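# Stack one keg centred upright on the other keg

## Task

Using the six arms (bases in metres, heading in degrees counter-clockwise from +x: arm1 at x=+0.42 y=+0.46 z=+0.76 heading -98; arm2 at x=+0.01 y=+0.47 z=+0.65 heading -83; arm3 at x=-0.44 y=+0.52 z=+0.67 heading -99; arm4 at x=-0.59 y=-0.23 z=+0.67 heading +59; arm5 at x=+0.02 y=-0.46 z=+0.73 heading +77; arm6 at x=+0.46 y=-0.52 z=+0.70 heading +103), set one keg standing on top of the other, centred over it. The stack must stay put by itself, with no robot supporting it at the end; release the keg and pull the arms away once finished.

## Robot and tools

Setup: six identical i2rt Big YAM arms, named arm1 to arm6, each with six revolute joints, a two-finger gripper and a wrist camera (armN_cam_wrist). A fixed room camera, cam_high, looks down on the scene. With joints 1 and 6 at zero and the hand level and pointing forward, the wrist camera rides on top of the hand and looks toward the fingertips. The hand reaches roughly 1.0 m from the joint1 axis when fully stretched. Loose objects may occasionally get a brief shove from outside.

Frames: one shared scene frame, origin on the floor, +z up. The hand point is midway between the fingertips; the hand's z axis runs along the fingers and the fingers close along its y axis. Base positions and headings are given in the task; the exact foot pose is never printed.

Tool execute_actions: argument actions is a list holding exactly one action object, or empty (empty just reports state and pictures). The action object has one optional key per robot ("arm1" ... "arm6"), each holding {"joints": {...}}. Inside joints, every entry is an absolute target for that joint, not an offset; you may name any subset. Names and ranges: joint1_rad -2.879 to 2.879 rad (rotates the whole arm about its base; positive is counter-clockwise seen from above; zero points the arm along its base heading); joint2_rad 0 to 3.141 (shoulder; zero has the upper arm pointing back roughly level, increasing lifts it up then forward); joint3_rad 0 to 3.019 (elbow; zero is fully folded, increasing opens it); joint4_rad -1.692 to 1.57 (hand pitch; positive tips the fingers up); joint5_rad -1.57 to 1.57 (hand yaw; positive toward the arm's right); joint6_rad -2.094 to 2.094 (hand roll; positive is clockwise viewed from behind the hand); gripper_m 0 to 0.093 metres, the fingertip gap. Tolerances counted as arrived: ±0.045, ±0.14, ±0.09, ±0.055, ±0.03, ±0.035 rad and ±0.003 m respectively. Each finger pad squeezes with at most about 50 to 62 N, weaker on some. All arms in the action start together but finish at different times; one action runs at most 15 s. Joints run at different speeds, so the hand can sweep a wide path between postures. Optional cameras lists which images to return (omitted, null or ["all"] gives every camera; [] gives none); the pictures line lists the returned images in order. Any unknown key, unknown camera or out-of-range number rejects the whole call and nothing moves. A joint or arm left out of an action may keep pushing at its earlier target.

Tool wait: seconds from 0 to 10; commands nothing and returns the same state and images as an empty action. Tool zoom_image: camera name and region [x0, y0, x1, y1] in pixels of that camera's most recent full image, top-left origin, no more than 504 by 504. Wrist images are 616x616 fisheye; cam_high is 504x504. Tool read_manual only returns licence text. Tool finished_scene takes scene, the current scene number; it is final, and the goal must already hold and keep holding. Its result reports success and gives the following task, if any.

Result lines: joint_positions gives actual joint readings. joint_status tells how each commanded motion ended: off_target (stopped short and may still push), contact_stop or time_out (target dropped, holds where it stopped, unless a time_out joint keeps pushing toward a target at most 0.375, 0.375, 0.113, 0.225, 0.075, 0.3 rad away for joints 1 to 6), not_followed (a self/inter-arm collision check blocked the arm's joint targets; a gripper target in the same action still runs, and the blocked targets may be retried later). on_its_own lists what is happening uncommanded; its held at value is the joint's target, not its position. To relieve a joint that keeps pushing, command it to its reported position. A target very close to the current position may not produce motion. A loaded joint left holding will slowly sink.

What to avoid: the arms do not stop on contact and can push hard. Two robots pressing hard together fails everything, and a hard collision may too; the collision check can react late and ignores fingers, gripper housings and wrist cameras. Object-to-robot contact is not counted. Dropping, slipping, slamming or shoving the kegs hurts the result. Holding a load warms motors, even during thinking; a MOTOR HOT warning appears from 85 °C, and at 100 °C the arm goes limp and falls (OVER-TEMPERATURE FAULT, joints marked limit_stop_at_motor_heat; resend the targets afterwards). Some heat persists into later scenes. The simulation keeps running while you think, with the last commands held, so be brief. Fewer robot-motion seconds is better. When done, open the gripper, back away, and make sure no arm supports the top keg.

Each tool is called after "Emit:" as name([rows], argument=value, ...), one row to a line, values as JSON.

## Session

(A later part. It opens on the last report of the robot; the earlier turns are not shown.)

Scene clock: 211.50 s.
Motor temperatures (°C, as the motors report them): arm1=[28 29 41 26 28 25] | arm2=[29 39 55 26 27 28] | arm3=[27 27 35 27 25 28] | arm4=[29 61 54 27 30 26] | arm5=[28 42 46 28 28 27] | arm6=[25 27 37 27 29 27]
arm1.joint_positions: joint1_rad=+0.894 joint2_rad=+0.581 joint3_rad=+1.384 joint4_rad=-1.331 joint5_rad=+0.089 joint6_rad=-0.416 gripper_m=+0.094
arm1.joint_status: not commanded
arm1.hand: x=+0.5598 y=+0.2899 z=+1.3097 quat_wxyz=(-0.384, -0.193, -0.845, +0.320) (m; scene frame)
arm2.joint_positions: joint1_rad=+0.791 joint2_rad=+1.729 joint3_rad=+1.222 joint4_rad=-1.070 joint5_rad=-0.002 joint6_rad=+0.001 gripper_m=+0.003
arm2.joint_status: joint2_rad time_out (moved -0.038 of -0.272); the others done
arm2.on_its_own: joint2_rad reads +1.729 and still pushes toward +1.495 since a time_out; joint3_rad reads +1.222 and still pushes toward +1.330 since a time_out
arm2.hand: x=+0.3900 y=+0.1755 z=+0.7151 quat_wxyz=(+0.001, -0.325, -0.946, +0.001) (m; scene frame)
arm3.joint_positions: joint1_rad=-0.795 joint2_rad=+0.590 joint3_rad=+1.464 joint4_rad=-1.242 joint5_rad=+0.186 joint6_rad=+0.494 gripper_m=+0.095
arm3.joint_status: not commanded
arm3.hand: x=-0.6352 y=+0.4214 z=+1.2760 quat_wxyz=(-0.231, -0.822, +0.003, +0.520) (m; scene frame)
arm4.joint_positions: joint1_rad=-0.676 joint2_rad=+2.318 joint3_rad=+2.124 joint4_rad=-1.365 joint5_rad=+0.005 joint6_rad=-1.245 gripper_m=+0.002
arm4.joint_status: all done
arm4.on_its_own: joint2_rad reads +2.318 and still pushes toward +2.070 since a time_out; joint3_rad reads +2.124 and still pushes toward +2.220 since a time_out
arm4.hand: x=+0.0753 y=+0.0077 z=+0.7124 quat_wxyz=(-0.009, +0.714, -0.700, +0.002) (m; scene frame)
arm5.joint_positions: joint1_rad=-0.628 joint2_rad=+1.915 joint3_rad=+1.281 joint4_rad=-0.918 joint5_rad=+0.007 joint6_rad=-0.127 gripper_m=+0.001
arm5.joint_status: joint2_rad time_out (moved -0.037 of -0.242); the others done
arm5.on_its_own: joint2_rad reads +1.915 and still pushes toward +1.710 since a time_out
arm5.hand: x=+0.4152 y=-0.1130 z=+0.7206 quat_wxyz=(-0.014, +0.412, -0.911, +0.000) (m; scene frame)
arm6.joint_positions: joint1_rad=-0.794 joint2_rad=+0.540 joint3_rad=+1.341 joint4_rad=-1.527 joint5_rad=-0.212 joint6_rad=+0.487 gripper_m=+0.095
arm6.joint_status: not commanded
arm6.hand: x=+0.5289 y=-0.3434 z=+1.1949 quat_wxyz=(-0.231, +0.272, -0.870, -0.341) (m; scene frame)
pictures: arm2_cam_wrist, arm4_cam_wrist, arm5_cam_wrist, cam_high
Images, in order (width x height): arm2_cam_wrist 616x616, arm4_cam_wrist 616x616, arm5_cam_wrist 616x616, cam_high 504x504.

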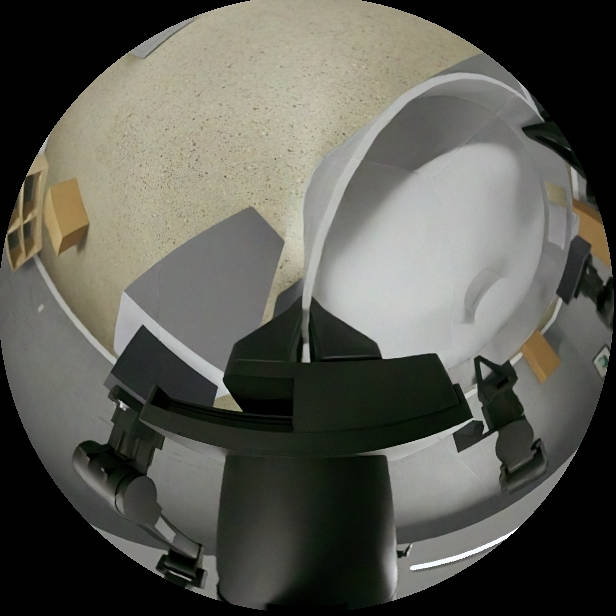

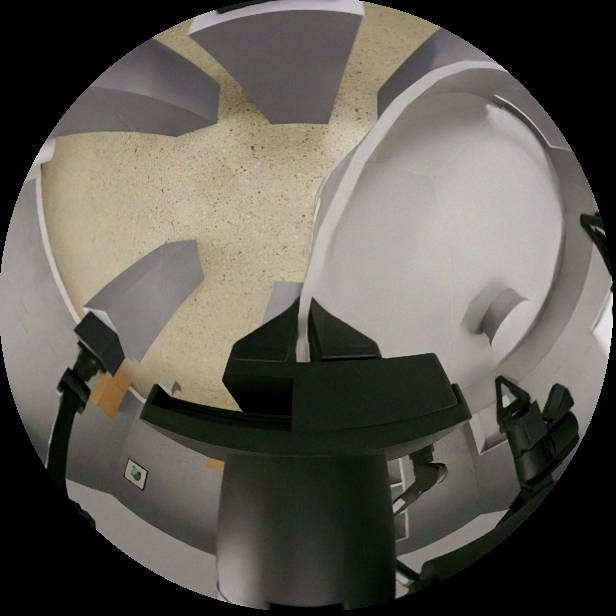

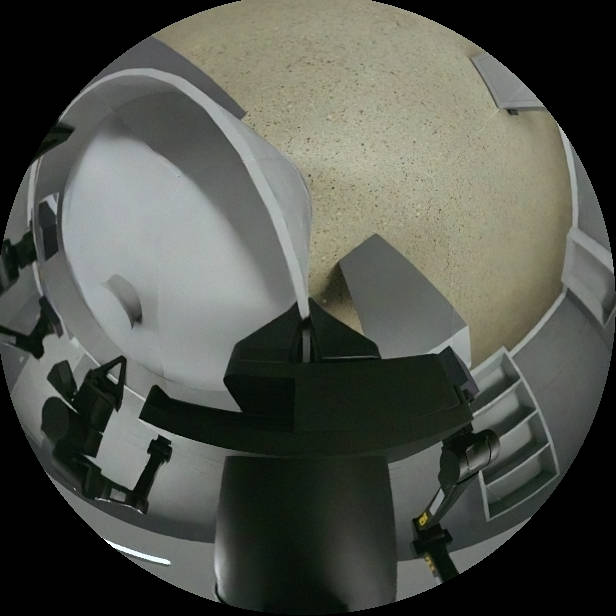

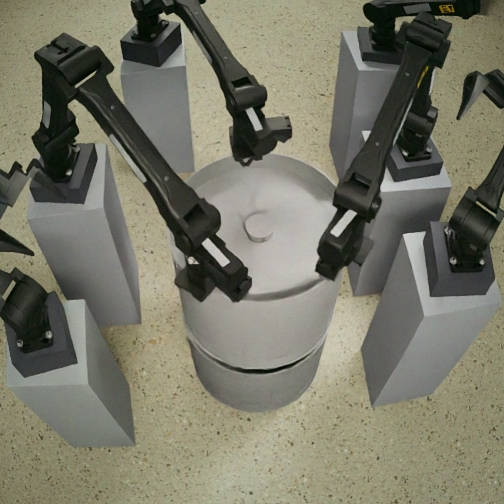

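Emit:
execute_actions([
  {"arm2":{"joints":{"joint1_rad":0.755}},"arm5":{"joints":{"joint1_rad":-0.60}},"arm4":{"joints":{"joint3_rad":2.18,"joint4_rad":-1.40}}},
], cameras=["cam_high","arm5_cam_wrist","arm4_cam_wrist","arm2_cam_wrist"])

Emit:
zoom_image(camera="cam_high", region=[160,270,360,420])

Scene clock: 216.27 s.
Motor temperatures (°C, as the motors report them): arm1=[28 29 41 26 28 25] | arm2=[29 40 57 26 27 28] | arm3=[27 27 35 27 25 28] | arm4=[29 62 55 27 30 26] | arm5=[28 43 47 28 28 27] | arm6=[25 27 37 27 29 27]
arm1.joint_positions: joint1_rad=+0.894 joint2_rad=+0.581 joint3_rad=+1.384 joint4_rad=-1.331 joint5_rad=+0.089 joint6_rad=-0.416 gripper_m=+0.094
arm1.joint_status: not commanded
arm1.hand: x=+0.5598 y=+0.2899 z=+1.3097 quat_wxyz=(-0.384, -0.193, -0.845, +0.320) (m; scene frame)
arm2.joint_positions: joint1_rad=+0.787 joint2_rad=+1.729 joint3_rad=+1.222 joint4_rad=-1.073 joint5_rad=-0.004 joint6_rad=-0.002 gripper_m=+0.003
arm2.joint_status: all done
arm2.on_its_own: joint2_rad reads +1.729 and still pushes toward +1.495 since a time_out; joint3_rad reads +1.222 and still pushes toward +1.330 since a time_out
arm2.hand: x=+0.3883 y=+0.1746 z=+0.7152 quat_wxyz=(+0.002, -0.325, -0.946, +0.000) (m; scene frame)
arm3.joint_positions: joint1_rad=-0.795 joint2_rad=+0.590 joint3_rad=+1.464 joint4_rad=-1.242 joint5_rad=+0.186 joint6_rad=+0.494 gripper_m=+0.095
arm3.joint_status: not commanded
arm3.hand: x=-0.6352 y=+0.4214 z=+1.2760 quat_wxyz=(-0.231, -0.822, +0.003, +0.520) (m; scene frame)
arm4.joint_positions: joint1_rad=-0.676 joint2_rad=+2.311 joint3_rad=+2.109 joint4_rad=-1.358 joint5_rad=+0.005 joint6_rad=-1.245 gripper_m=+0.002
arm4.joint_status: all done
arm4.on_its_own: joint2_rad reads +2.311 and still pushes toward +2.070 since a time_out
arm4.hand: x=+0.0731 y=+0.0070 z=+0.7110 quat_wxyz=(-0.008, +0.714, -0.700, +0.002) (m; scene frame)
arm5.joint_positions: joint1_rad=-0.626 joint2_rad=+1.914 joint3_rad=+1.277 joint4_rad=-0.918 joint5_rad=+0.007 joint6_rad=-0.126 gripper_m=+0.001
arm5.joint_status: all done
arm5.on_its_own: joint2_rad reads +1.914 and still pushes toward +1.710 since a time_out
arm5.hand: x=+0.4133 y=-0.1137 z=+0.7196 quat_wxyz=(-0.012, +0.413, -0.911, +0.001) (m; scene frame)
arm6.joint_positions: joint1_rad=-0.794 joint2_rad=+0.540 joint3_rad=+1.341 joint4_rad=-1.527 joint5_rad=-0.212 joint6_rad=+0.487 gripper_m=+0.095
arm6.joint_status: not commanded
arm6.hand: x=+0.5289 y=-0.3434 z=+1.1949 quat_wxyz=(-0.231, +0.272, -0.870, -0.341) (m; scene frame)
pictures: arm2_cam_wrist, arm4_cam_wrist, arm5_cam_wrist, cam_high
Images, in order (width x height): arm2_cam_wrist 616x616, arm4_cam_wrist 616x616, arm5_cam_wrist 616x616, cam_high 504x504.

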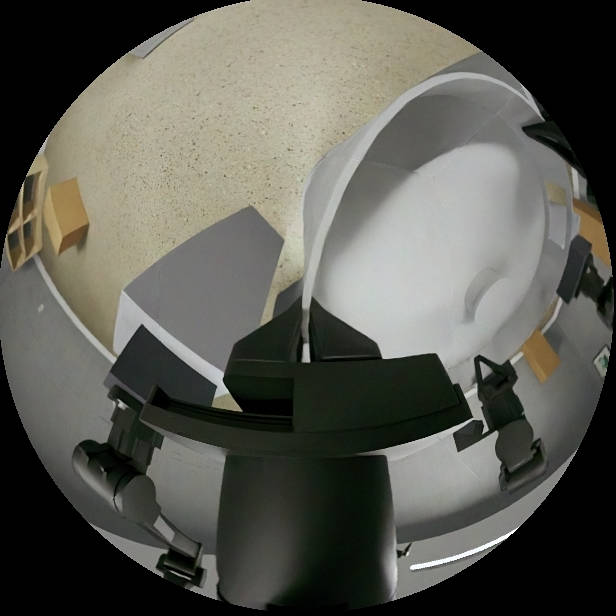

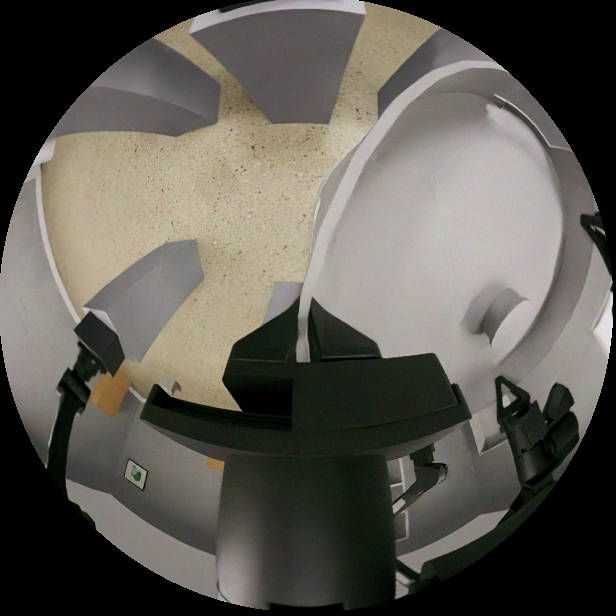

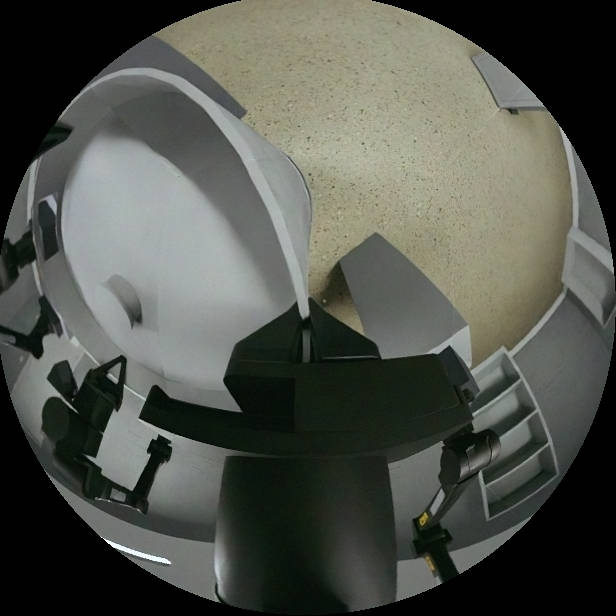

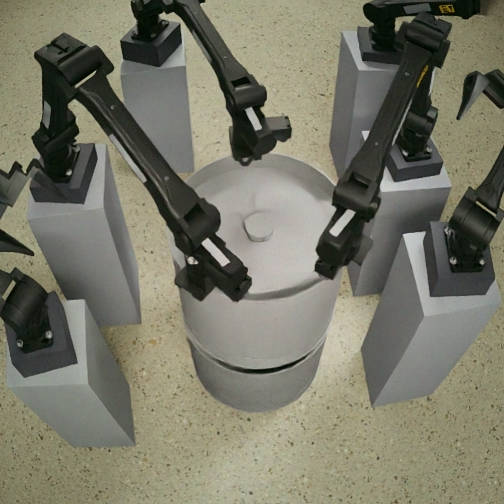

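Region (160, 270, 360, 420) of cam_high's 504x504 image, scaled by 2.520, with more detail than that image has; it fills the top 378 rows of this view, and the rest is white.

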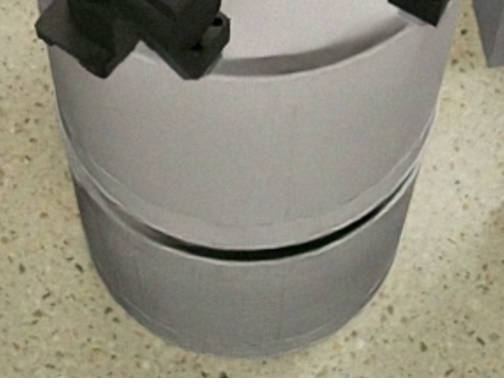

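Lower arm4 via the shoulder.

Emit:
execute_actions([
  {"arm2":{"joints":{"joint1_rad":0.78}},"arm5":{"joints":{"joint1_rad":-0.625}},"arm4":{"joints":{"joint2_rad":2.125,"joint4_rad":-1.37}}},
], cameras=["cam_high","arm5_cam_wrist","arm4_cam_wrist","arm2_cam_wrist"])

Emit:
zoom_image(camera="cam_high", region=[160,270,360,420])

Scene clock: 220.40 s.
Motor temperatures (°C, as the motors report them): arm1=[28 29 42 26 28 25] | arm2=[29 41 58 26 27 28] | arm3=[27 27 35 27 25 28] | arm4=[29 63 55 27 30 26] | arm5=[28 43 47 28 28 27] | arm6=[25 27 37 27 29 27]
arm1.joint_positions: joint1_rad=+0.894 joint2_rad=+0.581 joint3_rad=+1.384 joint4_rad=-1.331 joint5_rad=+0.089 joint6_rad=-0.416 gripper_m=+0.094
arm1.joint_status: not commanded
arm1.hand: x=+0.5598 y=+0.2899 z=+1.3097 quat_wxyz=(-0.384, -0.193, -0.845, +0.320) (m; scene frame)
arm2.joint_positions: joint1_rad=+0.787 joint2_rad=+1.729 joint3_rad=+1.222 joint4_rad=-1.073 joint5_rad=-0.007 joint6_rad=-0.002 gripper_m=+0.003
arm2.joint_status: all done
arm2.on_its_own: joint2_rad reads +1.729 and still pushes toward +1.495 since a time_out; joint3_rad reads +1.222 and still pushes toward +1.330 since a time_out
arm2.hand: x=+0.3887 y=+0.1750 z=+0.7152 quat_wxyz=(+0.002, -0.325, -0.946, -0.001) (m; scene frame)
arm3.joint_positions: joint1_rad=-0.795 joint2_rad=+0.590 joint3_rad=+1.464 joint4_rad=-1.242 joint5_rad=+0.186 joint6_rad=+0.494 gripper_m=+0.095
arm3.joint_status: not commanded
arm3.hand: x=-0.6352 y=+0.4214 z=+1.2760 quat_wxyz=(-0.231, -0.822, +0.003, +0.520) (m; scene frame)
arm4.joint_positions: joint1_rad=-0.676 joint2_rad=+2.311 joint3_rad=+2.101 joint4_rad=-1.341 joint5_rad=+0.005 joint6_rad=-1.245 gripper_m=+0.002
arm4.joint_status: joint2_rad time_out (moved +0.000 of -0.186); the others done
arm4.on_its_own: joint2_rad reads +2.311 and still pushes toward +2.125 since a time_out
arm4.hand: x=+0.0744 y=+0.0075 z=+0.7080 quat_wxyz=(-0.012, +0.714, -0.700, +0.004) (m; scene frame)
arm5.joint_positions: joint1_rad=-0.628 joint2_rad=+1.914 joint3_rad=+1.277 joint4_rad=-0.918 joint5_rad=+0.007 joint6_rad=-0.126 gripper_m=+0.001
arm5.joint_status: all done
arm5.on_its_own: joint2_rad reads +1.914 and still pushes toward +1.710 since a time_out
arm5.hand: x=+0.4137 y=-0.1141 z=+0.7196 quat_wxyz=(-0.012, +0.412, -0.911, +0.001) (m; scene frame)
arm6.joint_positions: joint1_rad=-0.794 joint2_rad=+0.540 joint3_rad=+1.341 joint4_rad=-1.527 joint5_rad=-0.212 joint6_rad=+0.487 gripper_m=+0.095
arm6.joint_status: not commanded
arm6.hand: x=+0.5289 y=-0.3434 z=+1.1949 quat_wxyz=(-0.231, +0.272, -0.870, -0.341) (m; scene frame)
pictures: arm2_cam_wrist, arm4_cam_wrist, arm5_cam_wrist, cam_high
Images, in order (width x height): arm2_cam_wrist 616x616, arm4_cam_wrist 616x616, arm5_cam_wrist 616x616, cam_high 504x504.

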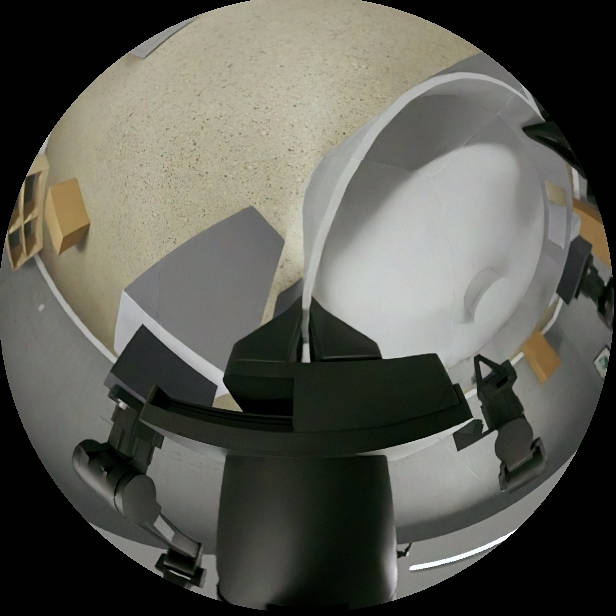

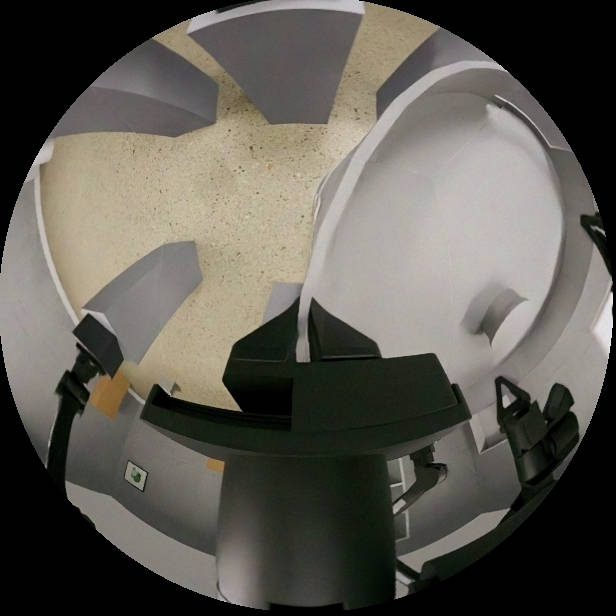

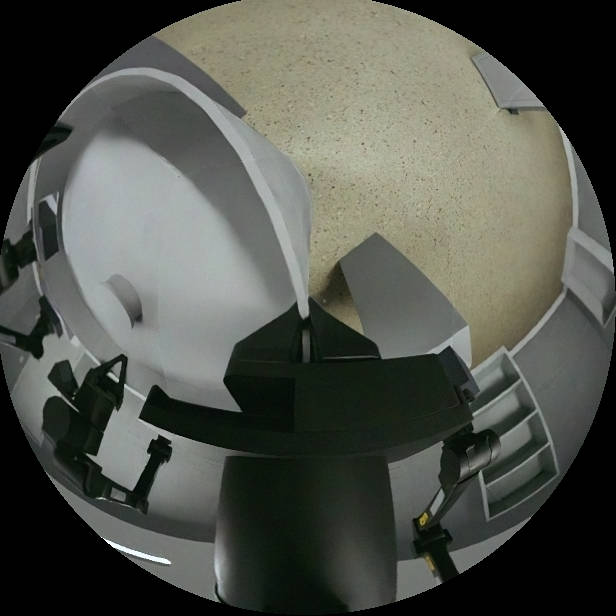

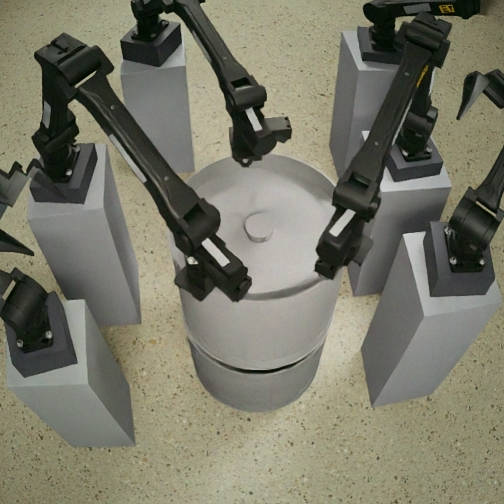

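Region (160, 270, 360, 420) of cam_high's 504x504 image, scaled by 2.520, with more detail than that image has; it fills the top 378 rows of this view, and the rest is white.

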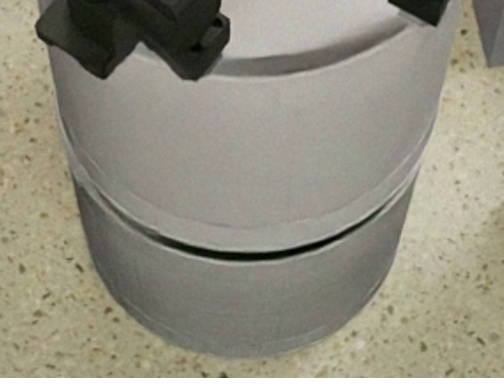

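Emit:
execute_actions([
  {"arm2":{"joints":{"joint3_rad":1.285,"joint4_rad":-1.065}},"arm5":{"joints":{"joint3_rad":1.325,"joint4_rad":-0.925}},"arm4":{"joints":{"joint3_rad":2.145,"joint4_rad":-1.345}}},
], cameras=["cam_high","arm5_cam_wrist","arm4_cam_wrist","arm2_cam_wrist"])

Emit:
zoom_image(camera="cam_high", region=[160,270,360,420])

Scene clock: 225.40 s.
Motor temperatures (°C, as the motors report them): arm1=[28 29 42 26 28 25] | arm2=[29 42 59 26 27 28] | arm3=[27 27 35 27 25 28] | arm4=[29 63 55 27 30 26] | arm5=[28 44 48 28 28 27] | arm6=[25 27 37 27 29 27]
arm1.joint_positions: joint1_rad=+0.894 joint2_rad=+0.581 joint3_rad=+1.384 joint4_rad=-1.331 joint5_rad=+0.089 joint6_rad=-0.416 gripper_m=+0.094
arm1.joint_status: not commanded
arm1.hand: x=+0.5598 y=+0.2899 z=+1.3097 quat_wxyz=(-0.384, -0.193, -0.845, +0.320) (m; scene frame)
arm2.joint_positions: joint1_rad=+0.784 joint2_rad=+1.729 joint3_rad=+1.200 joint4_rad=-1.045 joint5_rad=+0.001 joint6_rad=-0.002 gripper_m=+0.003
arm2.joint_status: all done
arm2.on_its_own: joint2_rad reads +1.729 and still pushes toward +1.495 since a time_out
arm2.hand: x=+0.3850 y=+0.1748 z=+0.7078 quat_wxyz=(+0.000, -0.326, -0.945, +0.003) (m; scene frame)
arm3.joint_positions: joint1_rad=-0.795 joint2_rad=+0.590 joint3_rad=+1.464 joint4_rad=-1.242 joint5_rad=+0.186 joint6_rad=+0.494 gripper_m=+0.095
arm3.joint_status: not commanded
arm3.hand: x=-0.6352 y=+0.4214 z=+1.2760 quat_wxyz=(-0.231, -0.822, +0.003, +0.520) (m; scene frame)
arm4.joint_positions: joint1_rad=-0.675 joint2_rad=+2.311 joint3_rad=+2.069 joint4_rad=-1.310 joint5_rad=+0.005 joint6_rad=-1.242 gripper_m=+0.003
arm4.joint_status: all done
arm4.on_its_own: joint2_rad reads +2.311 and still pushes toward +2.125 since a time_out
arm4.hand: x=+0.0710 y=+0.0075 z=+0.6958 quat_wxyz=(-0.011, +0.713, -0.701, +0.003) (m; scene frame)
arm5.joint_positions: joint1_rad=-0.624 joint2_rad=+1.912 joint3_rad=+1.250 joint4_rad=-0.882 joint5_rad=+0.007 joint6_rad=-0.121 gripper_m=+0.001
arm5.joint_status: all done
arm5.on_its_own: joint2_rad reads +1.912 and still pushes toward +1.710 since a time_out
arm5.hand: x=+0.4098 y=-0.1153 z=+0.7123 quat_wxyz=(-0.017, +0.411, -0.911, -0.001) (m; scene frame)
arm6.joint_positions: joint1_rad=-0.794 joint2_rad=+0.540 joint3_rad=+1.341 joint4_rad=-1.527 joint5_rad=-0.212 joint6_rad=+0.487 gripper_m=+0.095
arm6.joint_status: not commanded
arm6.hand: x=+0.5289 y=-0.3434 z=+1.1949 quat_wxyz=(-0.231, +0.272, -0.870, -0.341) (m; scene frame)
pictures: arm2_cam_wrist, arm4_cam_wrist, arm5_cam_wrist, cam_high
Images, in order (width x height): arm2_cam_wrist 616x616, arm4_cam_wrist 616x616, arm5_cam_wrist 616x616, cam_high 504x504.

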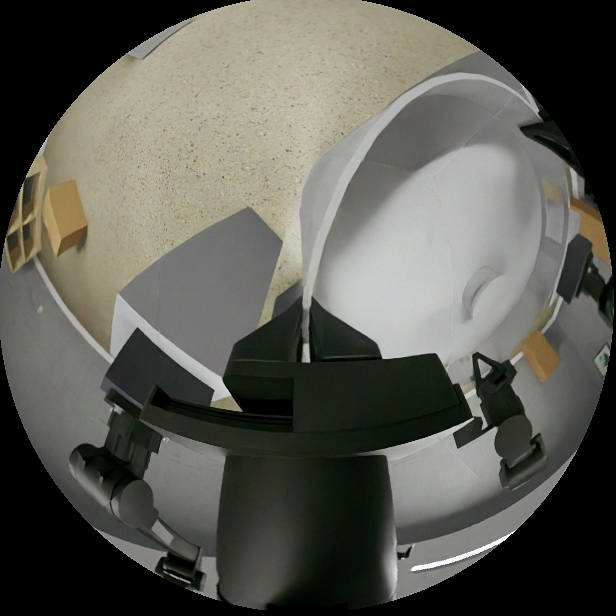

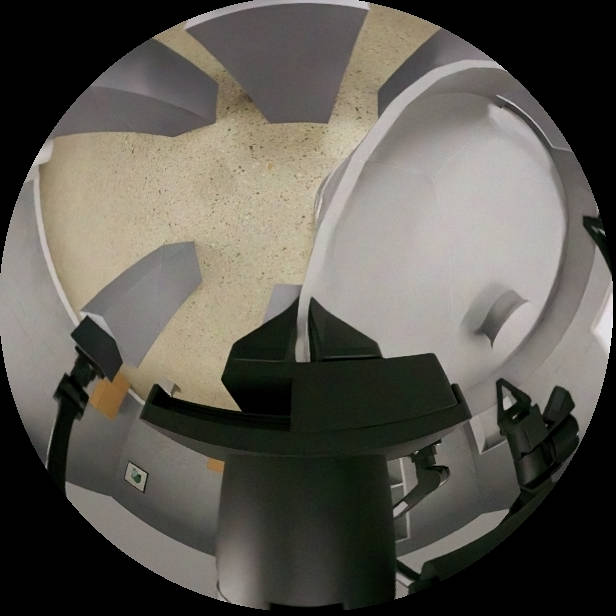

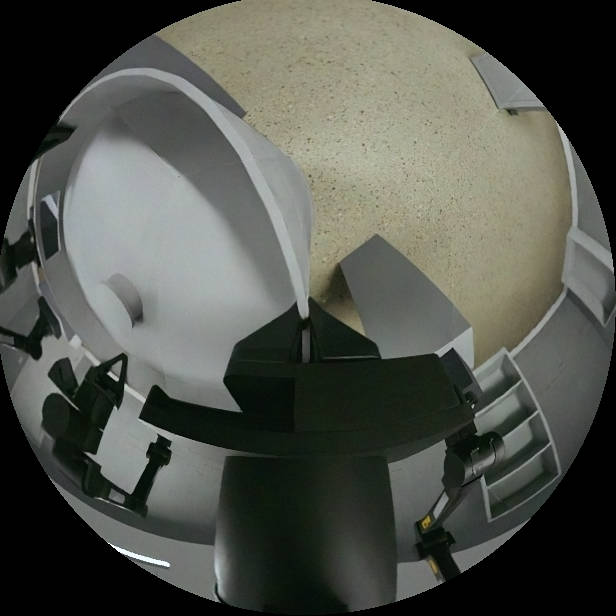

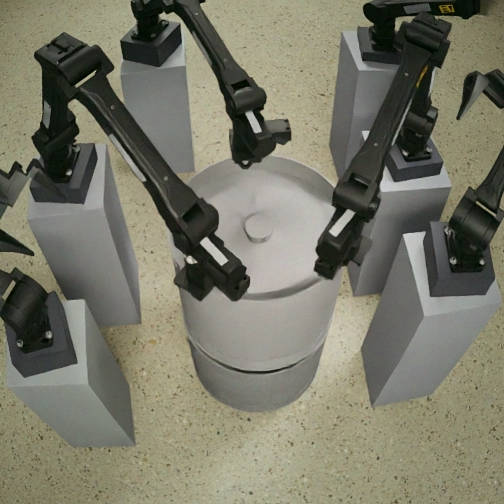

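Region (160, 270, 360, 420) of cam_high's 504x504 image, scaled by 2.520, with more detail than that image has; it fills the top 378 rows of this view, and the rest is white.

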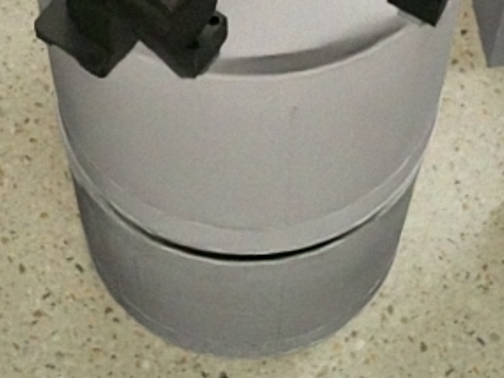

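Emit:
zoom_image(camera="arm4_cam_wrist", region=[290,130,380,260])

Emit:
zoom_image(camera="arm5_cam_wrist", region=[250,120,340,260])

Emit:
zoom_image(camera="arm2_cam_wrist", region=[280,120,370,260])

Region (290, 130, 380, 260) of arm4_cam_wrist's 616x616 image, scaled by 3.877, with more detail than that image has; it fills the left 349 columns of this view, and the rest is white.

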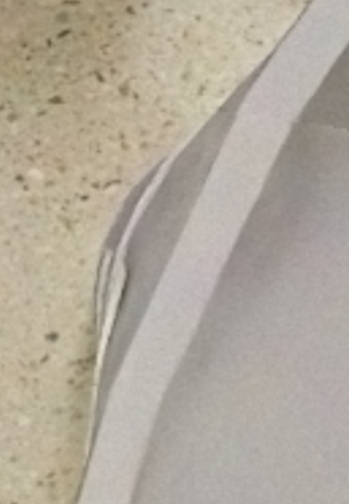

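Region (250, 120, 340, 260) of arm5_cam_wrist's 616x616 image, scaled by 3.600, with more detail than that image has; it fills the left 324 columns of this view, and the rest is white.

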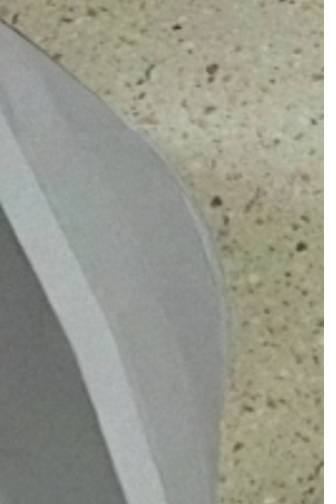

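Region (280, 120, 370, 260) of arm2_cam_wrist's 616x616 image, scaled by 3.600, with more detail than that image has; it fills the left 324 columns of this view, and the rest is white.

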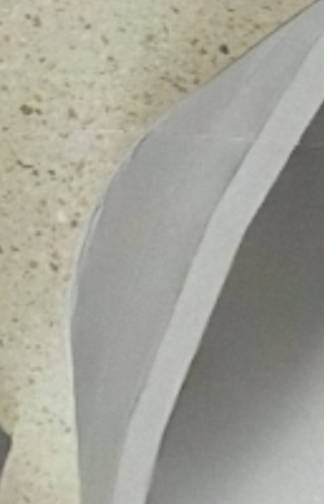

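Emit:
execute_actions([
  {"arm2":{"joints":{"joint3_rad":1.255,"joint4_rad":-1.035}},"arm5":{"joints":{"joint3_rad":1.29,"joint4_rad":-0.9}},"arm4":{"joints":{"joint3_rad":2.115,"joint4_rad":-1.32}}},
], cameras=["cam_high","arm5_cam_wrist","arm4_cam_wrist","arm2_cam_wrist"])

Emit:
zoom_image(camera="cam_high", region=[160,270,360,420])

Emit:
zoom_image(camera="arm4_cam_wrist", region=[290,130,380,260])

Scene clock: 231.87 s.
Motor temperatures (°C, as the motors report them): arm1=[28 29 42 26 28 25] | arm2=[29 42 58 26 27 28] | arm3=[27 27 35 27 25 28] | arm4=[29 63 55 27 30 26] | arm5=[28 44 48 28 28 27] | arm6=[25 27 37 27 29 27]
arm1.joint_positions: joint1_rad=+0.894 joint2_rad=+0.581 joint3_rad=+1.384 joint4_rad=-1.331 joint5_rad=+0.089 joint6_rad=-0.416 gripper_m=+0.094
arm1.joint_status: not commanded
arm1.hand: x=+0.5598 y=+0.2899 z=+1.3097 quat_wxyz=(-0.384, -0.193, -0.845, +0.320) (m; scene frame)
arm2.joint_positions: joint1_rad=+0.782 joint2_rad=+1.728 joint3_rad=+1.185 joint4_rad=-1.018 joint5_rad=+0.003 joint6_rad=-0.002 gripper_m=+0.003
arm2.joint_status: all done
arm2.on_its_own: joint2_rad reads +1.728 and still pushes toward +1.495 since a time_out
arm2.hand: x=+0.3840 y=+0.1736 z=+0.7033 quat_wxyz=(-0.005, -0.327, -0.945, +0.006) (m; scene frame)
arm3.joint_positions: joint1_rad=-0.795 joint2_rad=+0.590 joint3_rad=+1.464 joint4_rad=-1.242 joint5_rad=+0.186 joint6_rad=+0.494 gripper_m=+0.095
arm3.joint_status: not commanded
arm3.hand: x=-0.6352 y=+0.4214 z=+1.2760 quat_wxyz=(-0.231, -0.822, +0.003, +0.520) (m; scene frame)
arm4.joint_positions: joint1_rad=-0.674 joint2_rad=+2.311 joint3_rad=+2.053 joint4_rad=-1.295 joint5_rad=+0.005 joint6_rad=-1.238 gripper_m=+0.003
arm4.joint_status: all done
arm4.on_its_own: joint2_rad reads +2.311 and still pushes toward +2.125 since a time_out
arm4.hand: x=+0.0694 y=+0.0077 z=+0.6907 quat_wxyz=(-0.012, +0.712, -0.702, +0.003) (m; scene frame)
arm5.joint_positions: joint1_rad=-0.623 joint2_rad=+1.911 joint3_rad=+1.231 joint4_rad=-0.858 joint5_rad=+0.008 joint6_rad=-0.116 gripper_m=+0.001
arm5.joint_status: all done
arm5.on_its_own: joint2_rad reads +1.911 and still pushes toward +1.710 since a time_out
arm5.hand: x=+0.4072 y=-0.1168 z=+0.7074 quat_wxyz=(-0.020, +0.410, -0.912, -0.001) (m; scene frame)
arm6.joint_positions: joint1_rad=-0.794 joint2_rad=+0.540 joint3_rad=+1.341 joint4_rad=-1.527 joint5_rad=-0.212 joint6_rad=+0.487 gripper_m=+0.095
arm6.joint_status: not commanded
arm6.hand: x=+0.5289 y=-0.3434 z=+1.1949 quat_wxyz=(-0.231, +0.272, -0.870, -0.341) (m; scene frame)
pictures: arm2_cam_wrist, arm4_cam_wrist, arm5_cam_wrist, cam_high
Images, in order (width x height): arm2_cam_wrist 616x616, arm4_cam_wrist 616x616, arm5_cam_wrist 616x616, cam_high 504x504.

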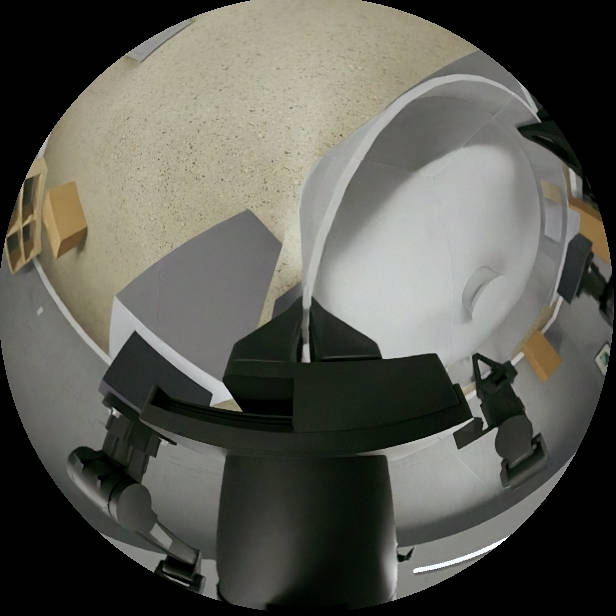

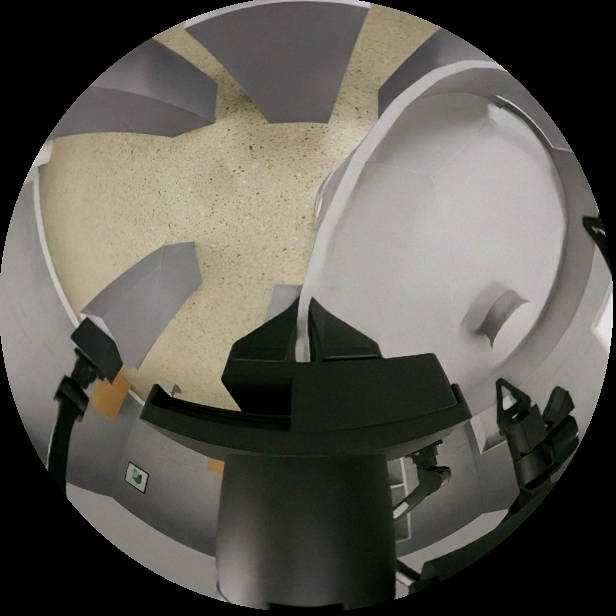

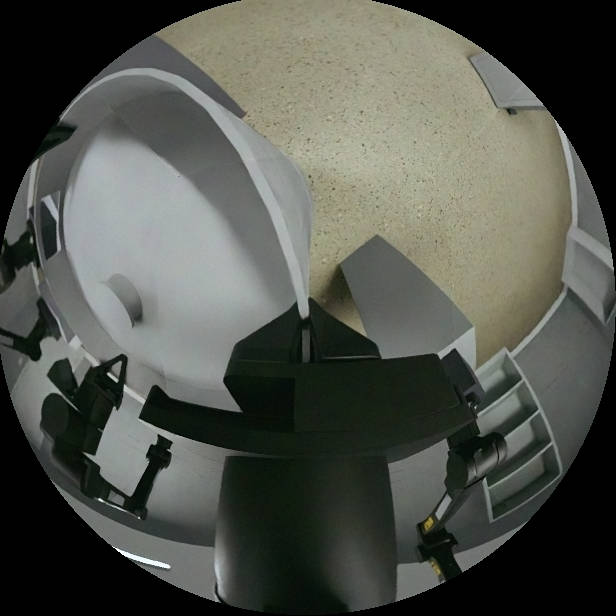

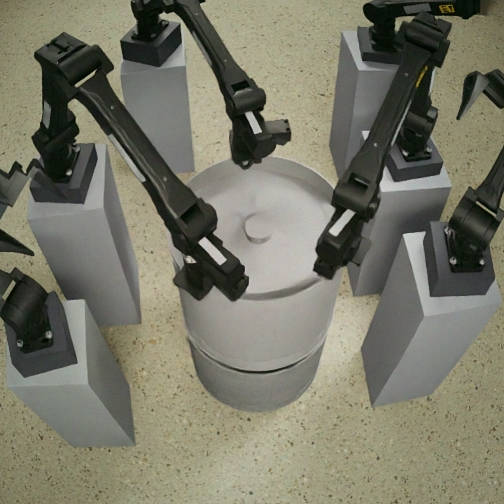

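Region (160, 270, 360, 420) of cam_high's 504x504 image, scaled by 2.520, with more detail than that image has; it fills the top 378 rows of this view, and the rest is white.

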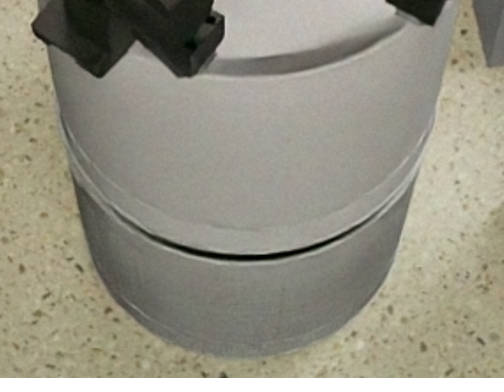

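Region (290, 130, 380, 260) of arm4_cam_wrist's 616x616 image, scaled by 3.877, with more detail than that image has; it fills the left 349 columns of this view, and the rest is white.

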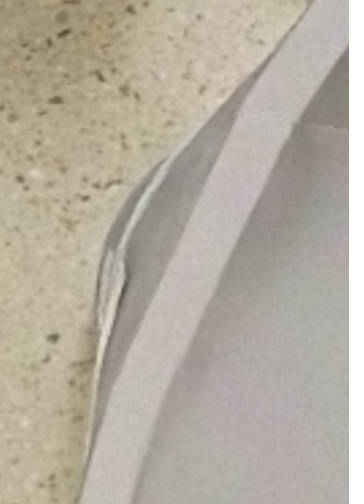

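Emit:
execute_actions([
  {"arm2":{"joints":{"joint2_rad":1.61}},"arm5":{"joints":{"joint2_rad":1.80}},"arm4":{"joints":{"joint2_rad":2.18}}},
], cameras=["cam_high","arm5_cam_wrist"])

Emit:
zoom_image(camera="cam_high", region=[160,270,360,420])

Scene clock: 236.27 s.
Motor temperatures (°C, as the motors report them): arm1=[28 29 42 26 28 25] | arm2=[29 43 58 26 27 28] | arm3=[27 27 35 27 25 28] | arm4=[29 63 55 27 30 26] | arm5=[28 44 48 28 28 27] | arm6=[25 27 37 27 29 27]
arm1.joint_positions: joint1_rad=+0.894 joint2_rad=+0.581 joint3_rad=+1.384 joint4_rad=-1.331 joint5_rad=+0.089 joint6_rad=-0.416 gripper_m=+0.094
arm1.joint_status: not commanded
arm1.hand: x=+0.5598 y=+0.2899 z=+1.3097 quat_wxyz=(-0.384, -0.193, -0.845, +0.320) (m; scene frame)
arm2.joint_positions: joint1_rad=+0.781 joint2_rad=+1.752 joint3_rad=+1.185 joint4_rad=-1.015 joint5_rad=+0.005 joint6_rad=-0.002 gripper_m=+0.003
arm2.joint_status: joint2_rad off_target (ended at +1.751, target +1.610)
arm2.on_its_own: joint2_rad reads +1.752 and still pushes toward +1.610 since a time_out
arm2.hand: x=+0.3825 y=+0.1736 z=+0.6926 quat_wxyz=(+0.005, -0.328, -0.945, +0.004) (m; scene frame)
arm3.joint_positions: joint1_rad=-0.795 joint2_rad=+0.590 joint3_rad=+1.464 joint4_rad=-1.242 joint5_rad=+0.186 joint6_rad=+0.494 gripper_m=+0.095
arm3.joint_status: not commanded
arm3.hand: x=-0.6352 y=+0.4214 z=+1.2760 quat_wxyz=(-0.231, -0.822, +0.003, +0.520) (m; scene frame)
arm4.joint_positions: joint1_rad=-0.672 joint2_rad=+2.315 joint3_rad=+2.050 joint4_rad=-1.295 joint5_rad=+0.004 joint6_rad=-1.232 gripper_m=+0.003
arm4.joint_status: all done
arm4.hand: x=+0.0675 y=+0.0083 z=+0.6862 quat_wxyz=(-0.008, +0.711, -0.703, +0.001) (m; scene frame)
arm5.joint_positions: joint1_rad=-0.621 joint2_rad=+1.929 joint3_rad=+1.231 joint4_rad=-0.854 joint5_rad=+0.006 joint6_rad=-0.112 gripper_m=+0.001
arm5.joint_status: all done
arm5.hand: x=+0.4052 y=-0.1174 z=+0.6982 quat_wxyz=(-0.013, +0.409, -0.913, +0.000) (m; scene frame)
arm6.joint_positions: joint1_rad=-0.794 joint2_rad=+0.540 joint3_rad=+1.341 joint4_rad=-1.527 joint5_rad=-0.212 joint6_rad=+0.487 gripper_m=+0.095
arm6.joint_status: not commanded
arm6.hand: x=+0.5289 y=-0.3434 z=+1.1949 quat_wxyz=(-0.231, +0.272, -0.870, -0.341) (m; scene frame)
pictures: arm5_cam_wrist, cam_high
Images, in order (width x height): arm5_cam_wrist 616x616, cam_high 504x504.

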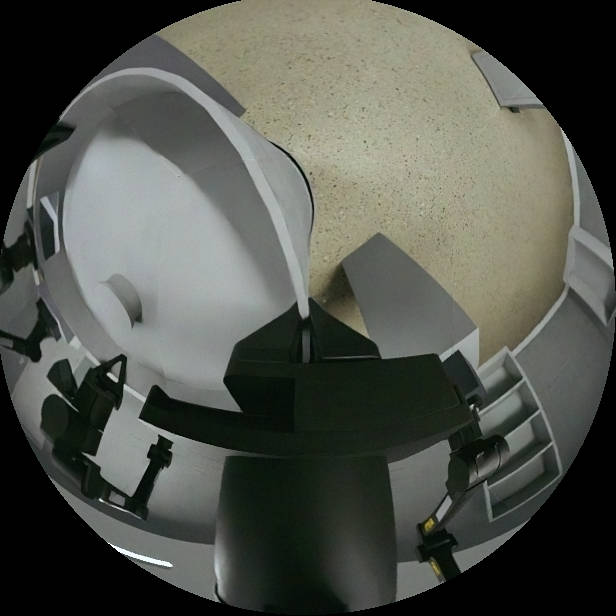

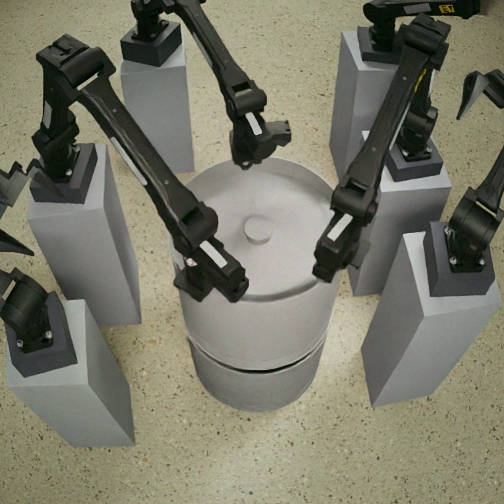

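Region (160, 270, 360, 420) of cam_high's 504x504 image, scaled by 2.520, with more detail than that image has; it fills the top 378 rows of this view, and the rest is white.

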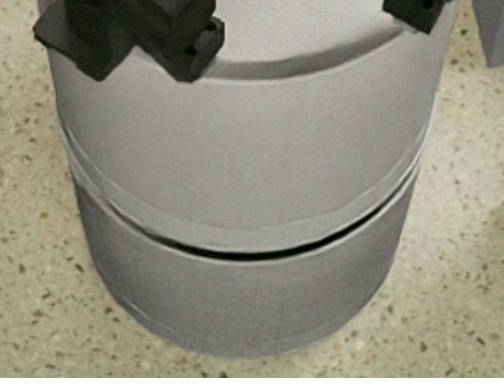

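Emit:
execute_actions([
  {"arm2":{"joints":{"joint4_rad":-0.975,"joint2_rad":1.59}},"arm5":{"joints":{"joint4_rad":-0.84,"joint2_rad":1.78}},"arm4":{"joints":{"joint4_rad":-1.265}}},
], cameras=["cam_high","arm5_cam_wrist"])

Emit:
zoom_image(camera="cam_high", region=[160,270,360,420])

Scene clock: 241.57 s.
Motor temperatures (°C, as the motors report them): arm1=[28 29 42 26 28 25] | arm2=[29 42 57 26 27 28] | arm3=[27 27 35 27 25 28] | arm4=[29 63 54 27 30 26] | arm5=[28 44 47 28 28 27] | arm6=[25 27 37 27 29 27]
arm1.joint_positions: joint1_rad=+0.894 joint2_rad=+0.581 joint3_rad=+1.384 joint4_rad=-1.331 joint5_rad=+0.089 joint6_rad=-0.416 gripper_m=+0.094
arm1.joint_status: not commanded
arm1.hand: x=+0.5598 y=+0.2899 z=+1.3097 quat_wxyz=(-0.384, -0.193, -0.845, +0.320) (m; scene frame)
arm2.joint_positions: joint1_rad=+0.781 joint2_rad=+1.752 joint3_rad=+1.181 joint4_rad=-0.996 joint5_rad=-0.001 joint6_rad=-0.002 gripper_m=+0.003
arm2.joint_status: joint2_rad time_out (moved +0.000 of -0.162); the others done
arm2.on_its_own: joint2_rad reads +1.752 and still pushes toward +1.590 since a time_out
arm2.hand: x=+0.3855 y=+0.1724 z=+0.6915 quat_wxyz=(-0.004, -0.328, -0.945, +0.004) (m; scene frame)
arm3.joint_positions: joint1_rad=-0.795 joint2_rad=+0.590 joint3_rad=+1.464 joint4_rad=-1.242 joint5_rad=+0.186 joint6_rad=+0.494 gripper_m=+0.095
arm3.joint_status: not commanded
arm3.hand: x=-0.6352 y=+0.4214 z=+1.2760 quat_wxyz=(-0.231, -0.822, +0.003, +0.520) (m; scene frame)
arm4.joint_positions: joint1_rad=-0.673 joint2_rad=+2.315 joint3_rad=+2.050 joint4_rad=-1.285 joint5_rad=+0.005 joint6_rad=-1.232 gripper_m=+0.003
arm4.joint_status: all done
arm4.hand: x=+0.0699 y=+0.0086 z=+0.6862 quat_wxyz=(-0.012, +0.711, -0.703, +0.004) (m; scene frame)
arm5.joint_positions: joint1_rad=-0.624 joint2_rad=+1.929 joint3_rad=+1.225 joint4_rad=-0.834 joint5_rad=+0.006 joint6_rad=-0.112 gripper_m=+0.001
arm5.joint_status: joint2_rad time_out (moved +0.000 of -0.149); the others done
arm5.on_its_own: joint2_rad reads +1.929 and still pushes toward +1.780 since a time_out
arm5.hand: x=+0.4077 y=-0.1170 z=+0.6967 quat_wxyz=(-0.020, +0.407, -0.913, -0.002) (m; scene frame)
arm6.joint_positions: joint1_rad=-0.794 joint2_rad=+0.540 joint3_rad=+1.341 joint4_rad=-1.527 joint5_rad=-0.212 joint6_rad=+0.487 gripper_m=+0.095
arm6.joint_status: not commanded
arm6.hand: x=+0.5289 y=-0.3434 z=+1.1949 quat_wxyz=(-0.231, +0.272, -0.870, -0.341) (m; scene frame)
pictures: arm5_cam_wrist, cam_high
Images, in order (width x height): arm5_cam_wrist 616x616, cam_high 504x504.

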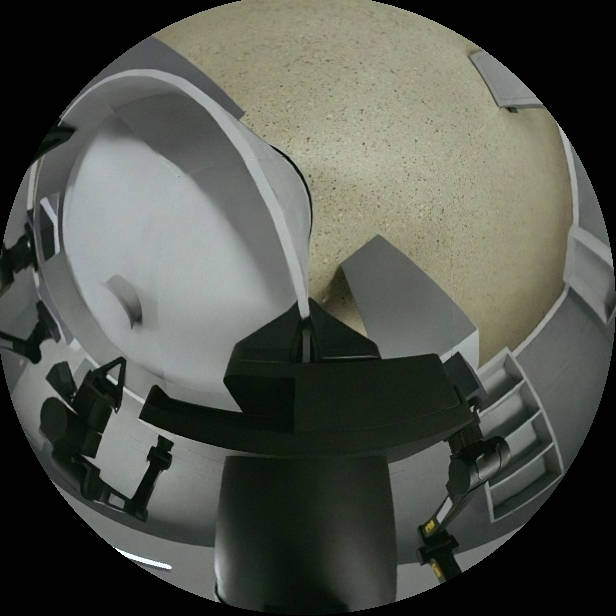

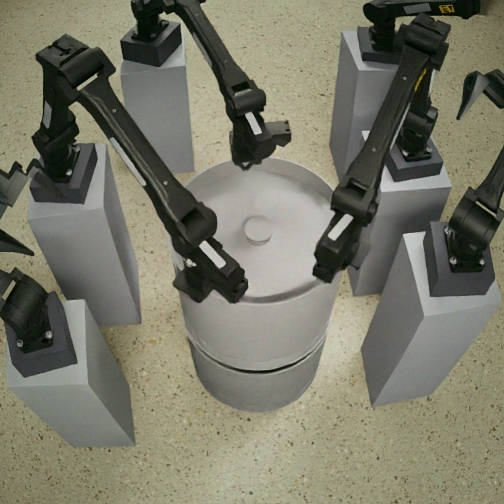

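Region (160, 270, 360, 420) of cam_high's 504x504 image, scaled by 2.520, with more detail than that image has; it fills the top 378 rows of this view, and the rest is white.

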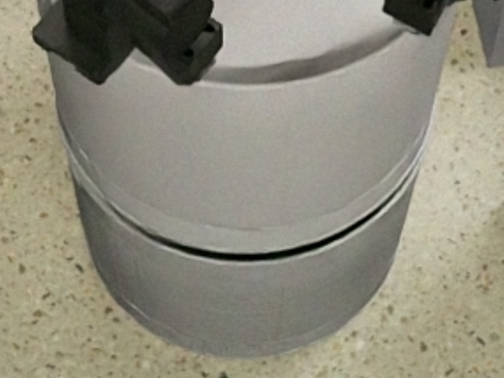

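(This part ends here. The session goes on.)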